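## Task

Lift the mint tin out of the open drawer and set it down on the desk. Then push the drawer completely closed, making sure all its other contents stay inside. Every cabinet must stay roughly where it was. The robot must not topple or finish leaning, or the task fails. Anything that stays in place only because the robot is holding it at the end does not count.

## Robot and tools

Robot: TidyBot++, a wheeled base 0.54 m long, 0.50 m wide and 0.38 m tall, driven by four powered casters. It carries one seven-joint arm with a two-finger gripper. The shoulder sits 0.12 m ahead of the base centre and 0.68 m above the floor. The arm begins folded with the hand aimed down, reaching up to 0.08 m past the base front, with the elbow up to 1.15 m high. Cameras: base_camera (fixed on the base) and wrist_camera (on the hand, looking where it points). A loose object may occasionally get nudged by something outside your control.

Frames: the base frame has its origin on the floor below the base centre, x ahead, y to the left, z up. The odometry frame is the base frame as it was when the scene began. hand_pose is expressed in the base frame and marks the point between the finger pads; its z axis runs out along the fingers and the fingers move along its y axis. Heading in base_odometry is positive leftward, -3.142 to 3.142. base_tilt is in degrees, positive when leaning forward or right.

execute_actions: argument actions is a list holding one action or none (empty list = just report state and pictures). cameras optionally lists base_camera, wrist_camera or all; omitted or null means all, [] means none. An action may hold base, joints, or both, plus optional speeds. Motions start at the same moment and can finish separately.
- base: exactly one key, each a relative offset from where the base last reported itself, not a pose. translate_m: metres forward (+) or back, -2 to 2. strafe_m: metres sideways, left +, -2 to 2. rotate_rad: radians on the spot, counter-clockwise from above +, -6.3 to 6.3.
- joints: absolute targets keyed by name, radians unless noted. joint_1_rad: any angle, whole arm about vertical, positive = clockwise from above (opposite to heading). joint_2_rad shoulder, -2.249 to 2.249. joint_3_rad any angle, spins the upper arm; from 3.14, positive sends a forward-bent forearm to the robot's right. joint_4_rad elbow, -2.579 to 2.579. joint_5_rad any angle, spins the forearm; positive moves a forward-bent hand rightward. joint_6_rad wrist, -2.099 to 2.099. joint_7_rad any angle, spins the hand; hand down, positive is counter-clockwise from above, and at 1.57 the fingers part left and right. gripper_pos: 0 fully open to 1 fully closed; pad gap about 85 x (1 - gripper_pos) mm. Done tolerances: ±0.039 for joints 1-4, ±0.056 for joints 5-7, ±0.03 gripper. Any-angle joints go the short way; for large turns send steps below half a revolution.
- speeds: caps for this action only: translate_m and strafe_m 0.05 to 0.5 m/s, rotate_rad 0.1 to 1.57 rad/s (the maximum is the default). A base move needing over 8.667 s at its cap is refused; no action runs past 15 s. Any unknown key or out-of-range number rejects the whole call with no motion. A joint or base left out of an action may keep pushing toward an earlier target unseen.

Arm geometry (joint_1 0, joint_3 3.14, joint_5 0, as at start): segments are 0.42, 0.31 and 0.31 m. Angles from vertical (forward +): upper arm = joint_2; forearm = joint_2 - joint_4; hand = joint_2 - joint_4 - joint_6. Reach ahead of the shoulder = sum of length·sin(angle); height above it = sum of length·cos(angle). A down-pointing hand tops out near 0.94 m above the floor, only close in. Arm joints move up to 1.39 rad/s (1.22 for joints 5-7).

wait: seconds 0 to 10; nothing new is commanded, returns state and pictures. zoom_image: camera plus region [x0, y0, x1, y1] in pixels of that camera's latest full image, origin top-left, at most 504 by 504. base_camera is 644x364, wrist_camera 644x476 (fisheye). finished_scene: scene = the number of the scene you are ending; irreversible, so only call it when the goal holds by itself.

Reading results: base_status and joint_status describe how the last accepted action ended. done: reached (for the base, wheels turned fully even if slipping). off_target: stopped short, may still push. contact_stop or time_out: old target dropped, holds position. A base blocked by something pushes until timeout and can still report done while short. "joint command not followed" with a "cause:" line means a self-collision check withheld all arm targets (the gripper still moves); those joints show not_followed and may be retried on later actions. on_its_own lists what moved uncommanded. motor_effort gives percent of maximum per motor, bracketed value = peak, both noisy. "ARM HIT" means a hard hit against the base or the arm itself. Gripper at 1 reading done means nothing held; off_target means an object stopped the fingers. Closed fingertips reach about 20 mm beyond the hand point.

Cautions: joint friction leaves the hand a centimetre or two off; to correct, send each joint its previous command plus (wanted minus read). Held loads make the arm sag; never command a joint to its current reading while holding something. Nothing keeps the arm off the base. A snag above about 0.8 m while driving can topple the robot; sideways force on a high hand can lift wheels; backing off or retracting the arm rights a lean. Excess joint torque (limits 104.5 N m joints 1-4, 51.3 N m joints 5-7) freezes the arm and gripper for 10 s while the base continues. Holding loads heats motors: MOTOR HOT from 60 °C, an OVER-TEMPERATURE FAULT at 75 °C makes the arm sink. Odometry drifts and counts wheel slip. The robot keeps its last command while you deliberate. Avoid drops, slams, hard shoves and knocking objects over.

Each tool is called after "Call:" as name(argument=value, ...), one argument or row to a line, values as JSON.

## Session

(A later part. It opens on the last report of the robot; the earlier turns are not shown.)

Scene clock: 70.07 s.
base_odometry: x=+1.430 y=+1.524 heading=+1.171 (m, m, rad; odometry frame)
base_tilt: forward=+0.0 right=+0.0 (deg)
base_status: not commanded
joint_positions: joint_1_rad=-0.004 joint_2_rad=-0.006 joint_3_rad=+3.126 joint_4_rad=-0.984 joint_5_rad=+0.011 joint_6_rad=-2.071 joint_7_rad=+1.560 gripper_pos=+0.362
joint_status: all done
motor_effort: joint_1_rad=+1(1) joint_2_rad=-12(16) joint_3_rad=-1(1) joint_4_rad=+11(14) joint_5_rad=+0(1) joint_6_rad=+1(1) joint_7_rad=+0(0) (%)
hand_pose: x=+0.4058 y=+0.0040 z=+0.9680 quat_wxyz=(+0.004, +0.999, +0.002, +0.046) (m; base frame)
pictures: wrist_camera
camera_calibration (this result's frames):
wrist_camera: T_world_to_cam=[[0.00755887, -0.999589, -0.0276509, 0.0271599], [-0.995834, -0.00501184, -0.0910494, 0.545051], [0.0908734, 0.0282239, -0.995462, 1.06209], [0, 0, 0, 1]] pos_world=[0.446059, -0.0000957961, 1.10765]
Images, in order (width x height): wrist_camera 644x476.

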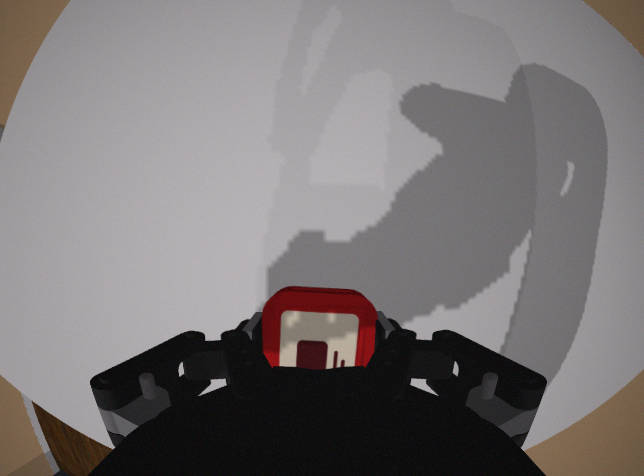

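Call:
execute_actions(
  actions=[
    {"joints":{"gripper_pos":0}},
  ],
  cameras=[],
)

Call:
execute_actions(
  actions=[
    {"joints":{"joint_4_rad":-0.7}},
  ],
  cameras=[],
)

Call:
execute_actions(
  actions=[
    {"base":{"translate_m":-0.5}},
  ],
  cameras=["wrist_camera"],
)

Call:
execute_actions(
  actions=[
    {"base":{"strafe_m":0.62}},
  ],
  cameras=[],
)

Call:
execute_actions(
  actions=[
    {"base":{"translate_m":-1.08},"joints":{"joint_4_rad":-1.9,"joint_6_rad":0.9,"gripper_pos":1}},
  ],
  cameras=[],
)

Call:
execute_actions(
  actions=[
    {"base":{"rotate_rad":-1.57},"joints":{"joint_2_rad":1.0}},
  ],
)

Scene clock: 75.67 s.
base_odometry: x=+1.430 y=+1.524 heading=+1.171 (m, m, rad; odometry frame)
base_tilt: forward=+0.0 right=+0.0 (deg)
base_status: not commanded
joint_positions: joint_1_rad=-0.004 joint_2_rad=-0.004 joint_3_rad=+3.126 joint_4_rad=-1.000 joint_5_rad=+0.011 joint_6_rad=-2.071 joint_7_rad=+1.560 gripper_pos=+0.000
joint_status: all done
motor_effort: joint_1_rad=+1(0) joint_2_rad=-16(16) joint_3_rad=+0(1) joint_4_rad=+14(15) joint_5_rad=+0(1) joint_6_rad=+1(2) joint_7_rad=+0(0) (%)
hand_pose: x=+0.4041 y=+0.0040 z=+0.9631 quat_wxyz=(+0.004, +0.999, +0.002, +0.037) (m; base frame)
pictures: none
No camera images: the call's "cameras" was empty. Leave "cameras" out to get every camera's image.

Scene clock: 77.07 s.
base_odometry: x=+1.430 y=+1.524 heading=+1.171 (m, m, rad; odometry frame)
base_tilt: forward=+0.0 right=+0.0 (deg)
base_status: not commanded
joint_positions: joint_1_rad=-0.004 joint_2_rad=-0.004 joint_3_rad=+3.126 joint_4_rad=-0.724 joint_5_rad=+0.011 joint_6_rad=-2.071 joint_7_rad=+1.560 gripper_pos=+0.000
joint_status: all done
motor_effort: joint_1_rad=+1(1) joint_2_rad=-14(16) joint_3_rad=-1(1) joint_4_rad=+13(16) joint_5_rad=+0(0) joint_6_rad=+4(4) joint_7_rad=+1(1) (%)
hand_pose: x=+0.4313 y=+0.0045 z=+1.0466 quat_wxyz=(+0.002, +0.985, +0.001, +0.174) (m; base frame)
pictures: none
No camera images: the call's "cameras" was empty. Leave "cameras" out to get every camera's image.

Scene clock: 79.73 s.
base_odometry: x=+1.236 y=+1.063 heading=+1.171 (m, m, rad; odometry frame)
base_tilt: forward=+0.0 right=+0.0 (deg)
base_status: done
joint_positions: joint_1_rad=-0.004 joint_2_rad=-0.007 joint_3_rad=+3.126 joint_4_rad=-0.722 joint_5_rad=+0.011 joint_6_rad=-2.071 joint_7_rad=+1.560 gripper_pos=+0.000
joint_status: not commanded
motor_effort: joint_1_rad=+1(2) joint_2_rad=-14(18) joint_3_rad=+0(1) joint_4_rad=+14(14) joint_5_rad=+0(0) joint_6_rad=+4(4) joint_7_rad=+0(0) (%)
hand_pose: x=+0.4304 y=+0.0046 z=+1.0479 quat_wxyz=(+0.001, +0.984, +0.001, +0.177) (m; base frame)
pictures: wrist_camera
camera_calibration (this result's frames):
wrist_camera: T_world_to_cam=[[0.015438, -0.999424, -0.0302069, 0.0290653], [-0.937804, -0.00399402, -0.347143, 0.820247], [0.346823, 0.0336874, -0.937325, 0.968319], [0, 0, 0, 1]] pos_world=[0.432947, -0.000295445, 1.19325]
Images, in order (width x height): wrist_camera 644x476.

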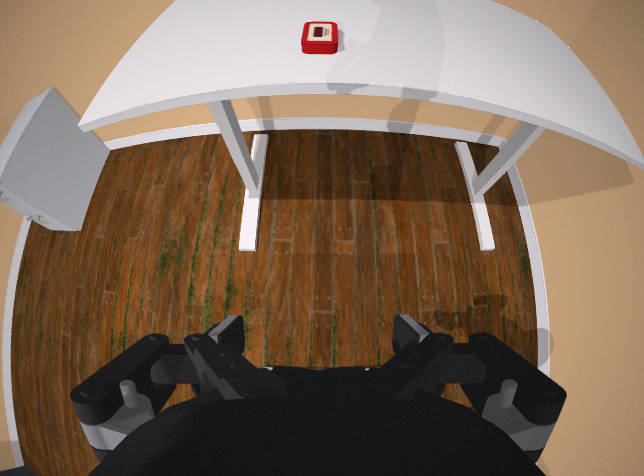

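Scene clock: 82.33 s.
base_odometry: x=+0.665 y=+1.304 heading=+1.172 (m, m, rad; odometry frame)
base_tilt: forward=+0.0 right=+0.0 (deg)
base_status: done
joint_positions: joint_1_rad=-0.004 joint_2_rad=-0.006 joint_3_rad=+3.126 joint_4_rad=-0.722 joint_5_rad=+0.011 joint_6_rad=-2.071 joint_7_rad=+1.560 gripper_pos=+0.000
joint_status: not commanded
motor_effort: joint_1_rad=+1(1) joint_2_rad=-14(15) joint_3_rad=+0(2) joint_4_rad=+14(14) joint_5_rad=+0(1) joint_6_rad=+4(4) joint_7_rad=+0(0) (%)
hand_pose: x=+0.4307 y=+0.0046 z=+1.0477 quat_wxyz=(+0.001, +0.984, +0.001, +0.176) (m; base frame)
pictures: none
No camera images: the call's "cameras" was empty. Leave "cameras" out to get every camera's image.

Scene clock: 85.87 s.
base_odometry: x=+0.245 y=+0.309 heading=+1.172 (m, m, rad; odometry frame)
base_tilt: forward=+0.0 right=+0.1 (deg)
base_status: done
joint_positions: joint_1_rad=-0.004 joint_2_rad=-0.002 joint_3_rad=+3.126 joint_4_rad=-1.875 joint_5_rad=+0.011 joint_6_rad=+0.877 joint_7_rad=+1.560 gripper_pos=+0.999
joint_status: all done
motor_effort: joint_1_rad=+1(1) joint_2_rad=-21(24) joint_3_rad=+0(1) joint_4_rad=+20(24) joint_5_rad=+0(0) joint_6_rad=+8(10) joint_7_rad=+0(0) (%)
hand_pose: x=+0.6793 y=+0.0148 z=+1.1781 quat_wxyz=(-0.012, +0.478, +0.007, +0.878) (m; base frame)
pictures: none
No camera images: the call's "cameras" was empty. Leave "cameras" out to get every camera's image.

Scene clock: 88.37 s.
base_odometry: x=+0.245 y=+0.309 heading=-0.398 (m, m, rad; odometry frame)
base_tilt: forward=+0.0 right=+0.0 (deg)
base_status: done
joint_positions: joint_1_rad=+0.009 joint_2_rad=+0.998 joint_3_rad=+3.135 joint_4_rad=-1.876 joint_5_rad=+0.011 joint_6_rad=+0.877 joint_7_rad=+1.560 gripper_pos=+0.999
joint_status: all done
motor_effort: joint_1_rad=+1(6) joint_2_rad=-43(46) joint_3_rad=-1(5) joint_4_rad=+9(21) joint_5_rad=+0(2) joint_6_rad=+9(10) joint_7_rad=+0(1) (%)
hand_pose: x=+0.8393 y=+0.0016 z=+0.4783 quat_wxyz=(-0.006, +0.841, -0.003, +0.542) (m; base frame)
pictures: base_camera, wrist_camera
camera_calibration (this result's frames):
wrist_camera: T_world_to_cam=[[0.0344448, -0.999054, -0.0265312, -0.0151678], [-0.413398, 0.00992651, -0.910496, 0.835271], [0.909899, 0.0423298, -0.412666, -0.430828], [0, 0, 0, 1]] pos_world=[0.737832, -0.00520786, 0.582321]
Images, in order (width x height): base_camera 644x364, wrist_camera 644x476.

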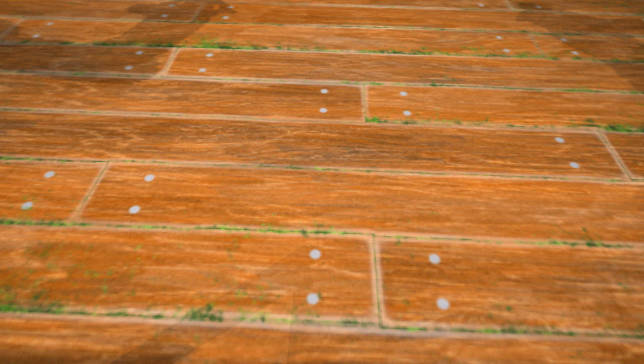

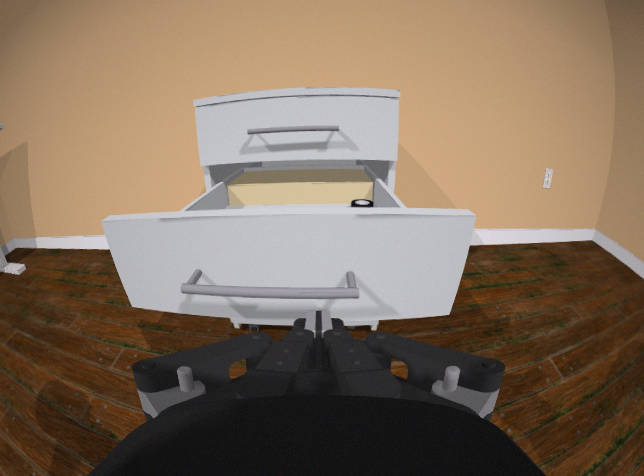

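Call:
execute_actions(
  actions=[
    {"base":{"translate_m":0.40},"speeds":{"translate_m":0.07}},
  ],
)

Scene clock: 95.63 s.
base_odometry: x=+0.613 y=+0.153 heading=-0.399 (m, m, rad; odometry frame)
base_tilt: forward=+0.0 right=+0.0 (deg)
base_status: done
joint_positions: joint_1_rad=+0.009 joint_2_rad=+0.998 joint_3_rad=+3.135 joint_4_rad=-1.893 joint_5_rad=+0.011 joint_6_rad=+0.877 joint_7_rad=+1.560 gripper_pos=+0.999
joint_status: not commanded
motor_effort: joint_1_rad=+1(1) joint_2_rad=-42(45) joint_3_rad=-1(2) joint_4_rad=+9(15) joint_5_rad=+0(1) joint_6_rad=+9(11) joint_7_rad=+0(0) (%)
hand_pose: x=+0.8320 y=+0.0017 z=+0.4723 quat_wxyz=(-0.006, +0.845, -0.003, +0.535) (m; base frame)
pictures: base_camera, wrist_camera
camera_calibration (this result's frames):
wrist_camera: T_world_to_cam=[[0.0340939, -0.999049, -0.0271828, -0.0144072], [-0.428545, 0.00995741, -0.903466, 0.836043], [0.902877, 0.0424517, -0.427798, -0.413704], [0, 0, 0, 1]] pos_world=[0.732297, -0.00515592, 0.577963]
Images, in order (width x height): base_camera 644x364, wrist_camera 644x476.

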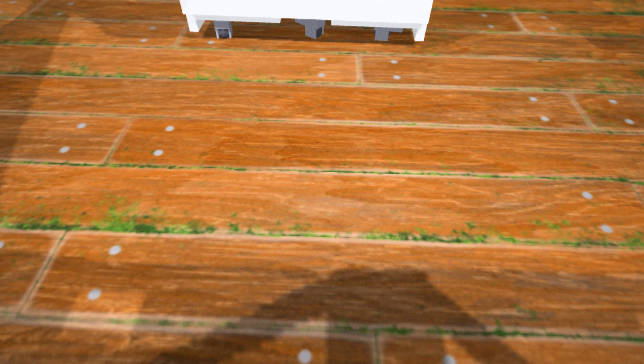

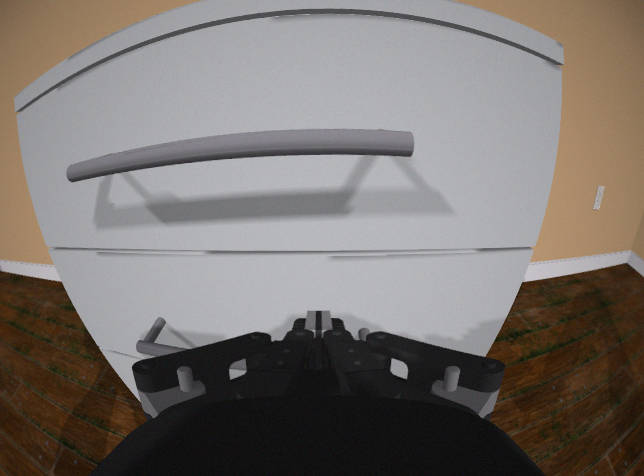

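Looks nearly shut; confirm.

Call:
execute_actions(
  actions=[
    {"base":{"translate_m":0.04},"speeds":{"translate_m":0.05}},
  ],
)

Call:
execute_actions(
  actions=[
    {"base":{"translate_m":-0.1}},
  ],
)

Scene clock: 98.43 s.
base_odometry: x=+0.650 y=+0.138 heading=-0.400 (m, m, rad; odometry frame)
base_tilt: forward=+0.0 right=+0.1 (deg)
base_status: done
joint_positions: joint_1_rad=+0.008 joint_2_rad=+0.998 joint_3_rad=+3.135 joint_4_rad=-1.947 joint_5_rad=+0.011 joint_6_rad=+0.877 joint_7_rad=+1.560 gripper_pos=+0.999
joint_status: not commanded
motor_effort: joint_1_rad=+0(4) joint_2_rad=-42(43) joint_3_rad=-2(3) joint_4_rad=+18(23) joint_5_rad=+1(1) joint_6_rad=+12(13) joint_7_rad=+1(0) (%)
hand_pose: x=+0.8074 y=+0.0020 z=+0.4529 quat_wxyz=(-0.006, +0.859, -0.003, +0.511) (m; base frame)
pictures: base_camera, wrist_camera
camera_calibration (this result's frames):
wrist_camera: T_world_to_cam=[[0.032899, -0.999029, -0.0292971, -0.0119124], [-0.477751, 0.0100278, -0.878438, 0.836391], [0.877879, 0.0428965, -0.476958, -0.357382], [0, 0, 0, 1]] pos_world=[0.713717, -0.00495762, 0.563912]
Images, in order (width x height): base_camera 644x364, wrist_camera 644x476.

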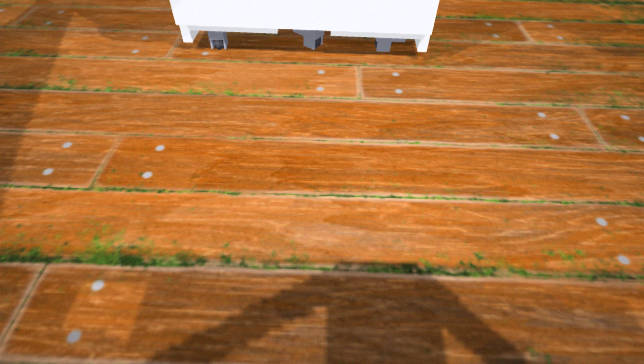

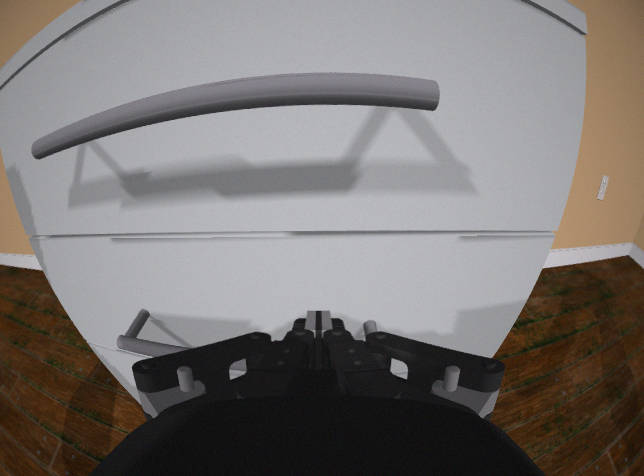

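Scene clock: 99.67 s.
base_odometry: x=+0.558 y=+0.176 heading=-0.400 (m, m, rad; odometry frame)
base_tilt: forward=+0.0 right=+0.1 (deg)
base_status: done
joint_positions: joint_1_rad=+0.008 joint_2_rad=+0.999 joint_3_rad=+3.135 joint_4_rad=-1.905 joint_5_rad=+0.011 joint_6_rad=+0.877 joint_7_rad=+1.560 gripper_pos=+0.999
joint_status: not commanded
motor_effort: joint_1_rad=+1(1) joint_2_rad=-42(45) joint_3_rad=-1(3) joint_4_rad=+10(17) joint_5_rad=+0(1) joint_6_rad=+9(12) joint_7_rad=+1(0) (%)
hand_pose: x=+0.8265 y=+0.0018 z=+0.4673 quat_wxyz=(-0.006, +0.848, -0.003, +0.529) (m; base frame)
pictures: base_camera, wrist_camera
camera_calibration (this result's frames):
wrist_camera: T_world_to_cam=[[0.0339043, -0.999041, -0.0276889, -0.0138401], [-0.440214, 0.00994456, -0.897838, 0.836224], [0.897253, 0.0426296, -0.439455, -0.400784], [0, 0, 0, 1]] pos_world=[0.728191, -0.00505748, 0.574283]
Images, in order (width x height): base_camera 644x364, wrist_camera 644x476.

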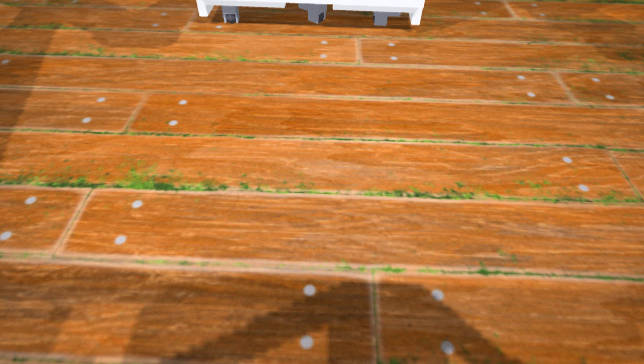

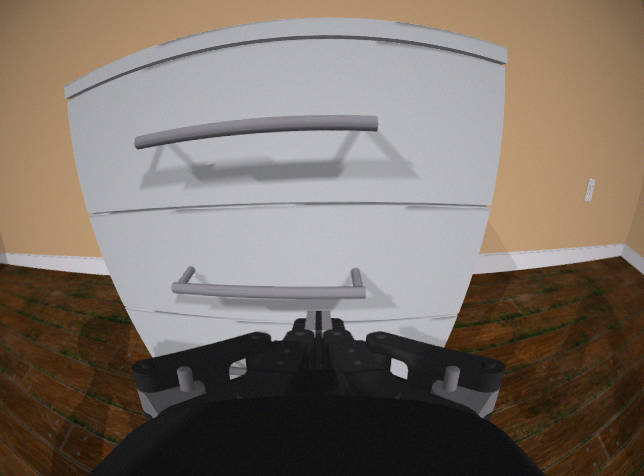

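Call:
finished_scene(
  scene=1,
)

The scene is finished: the task was done.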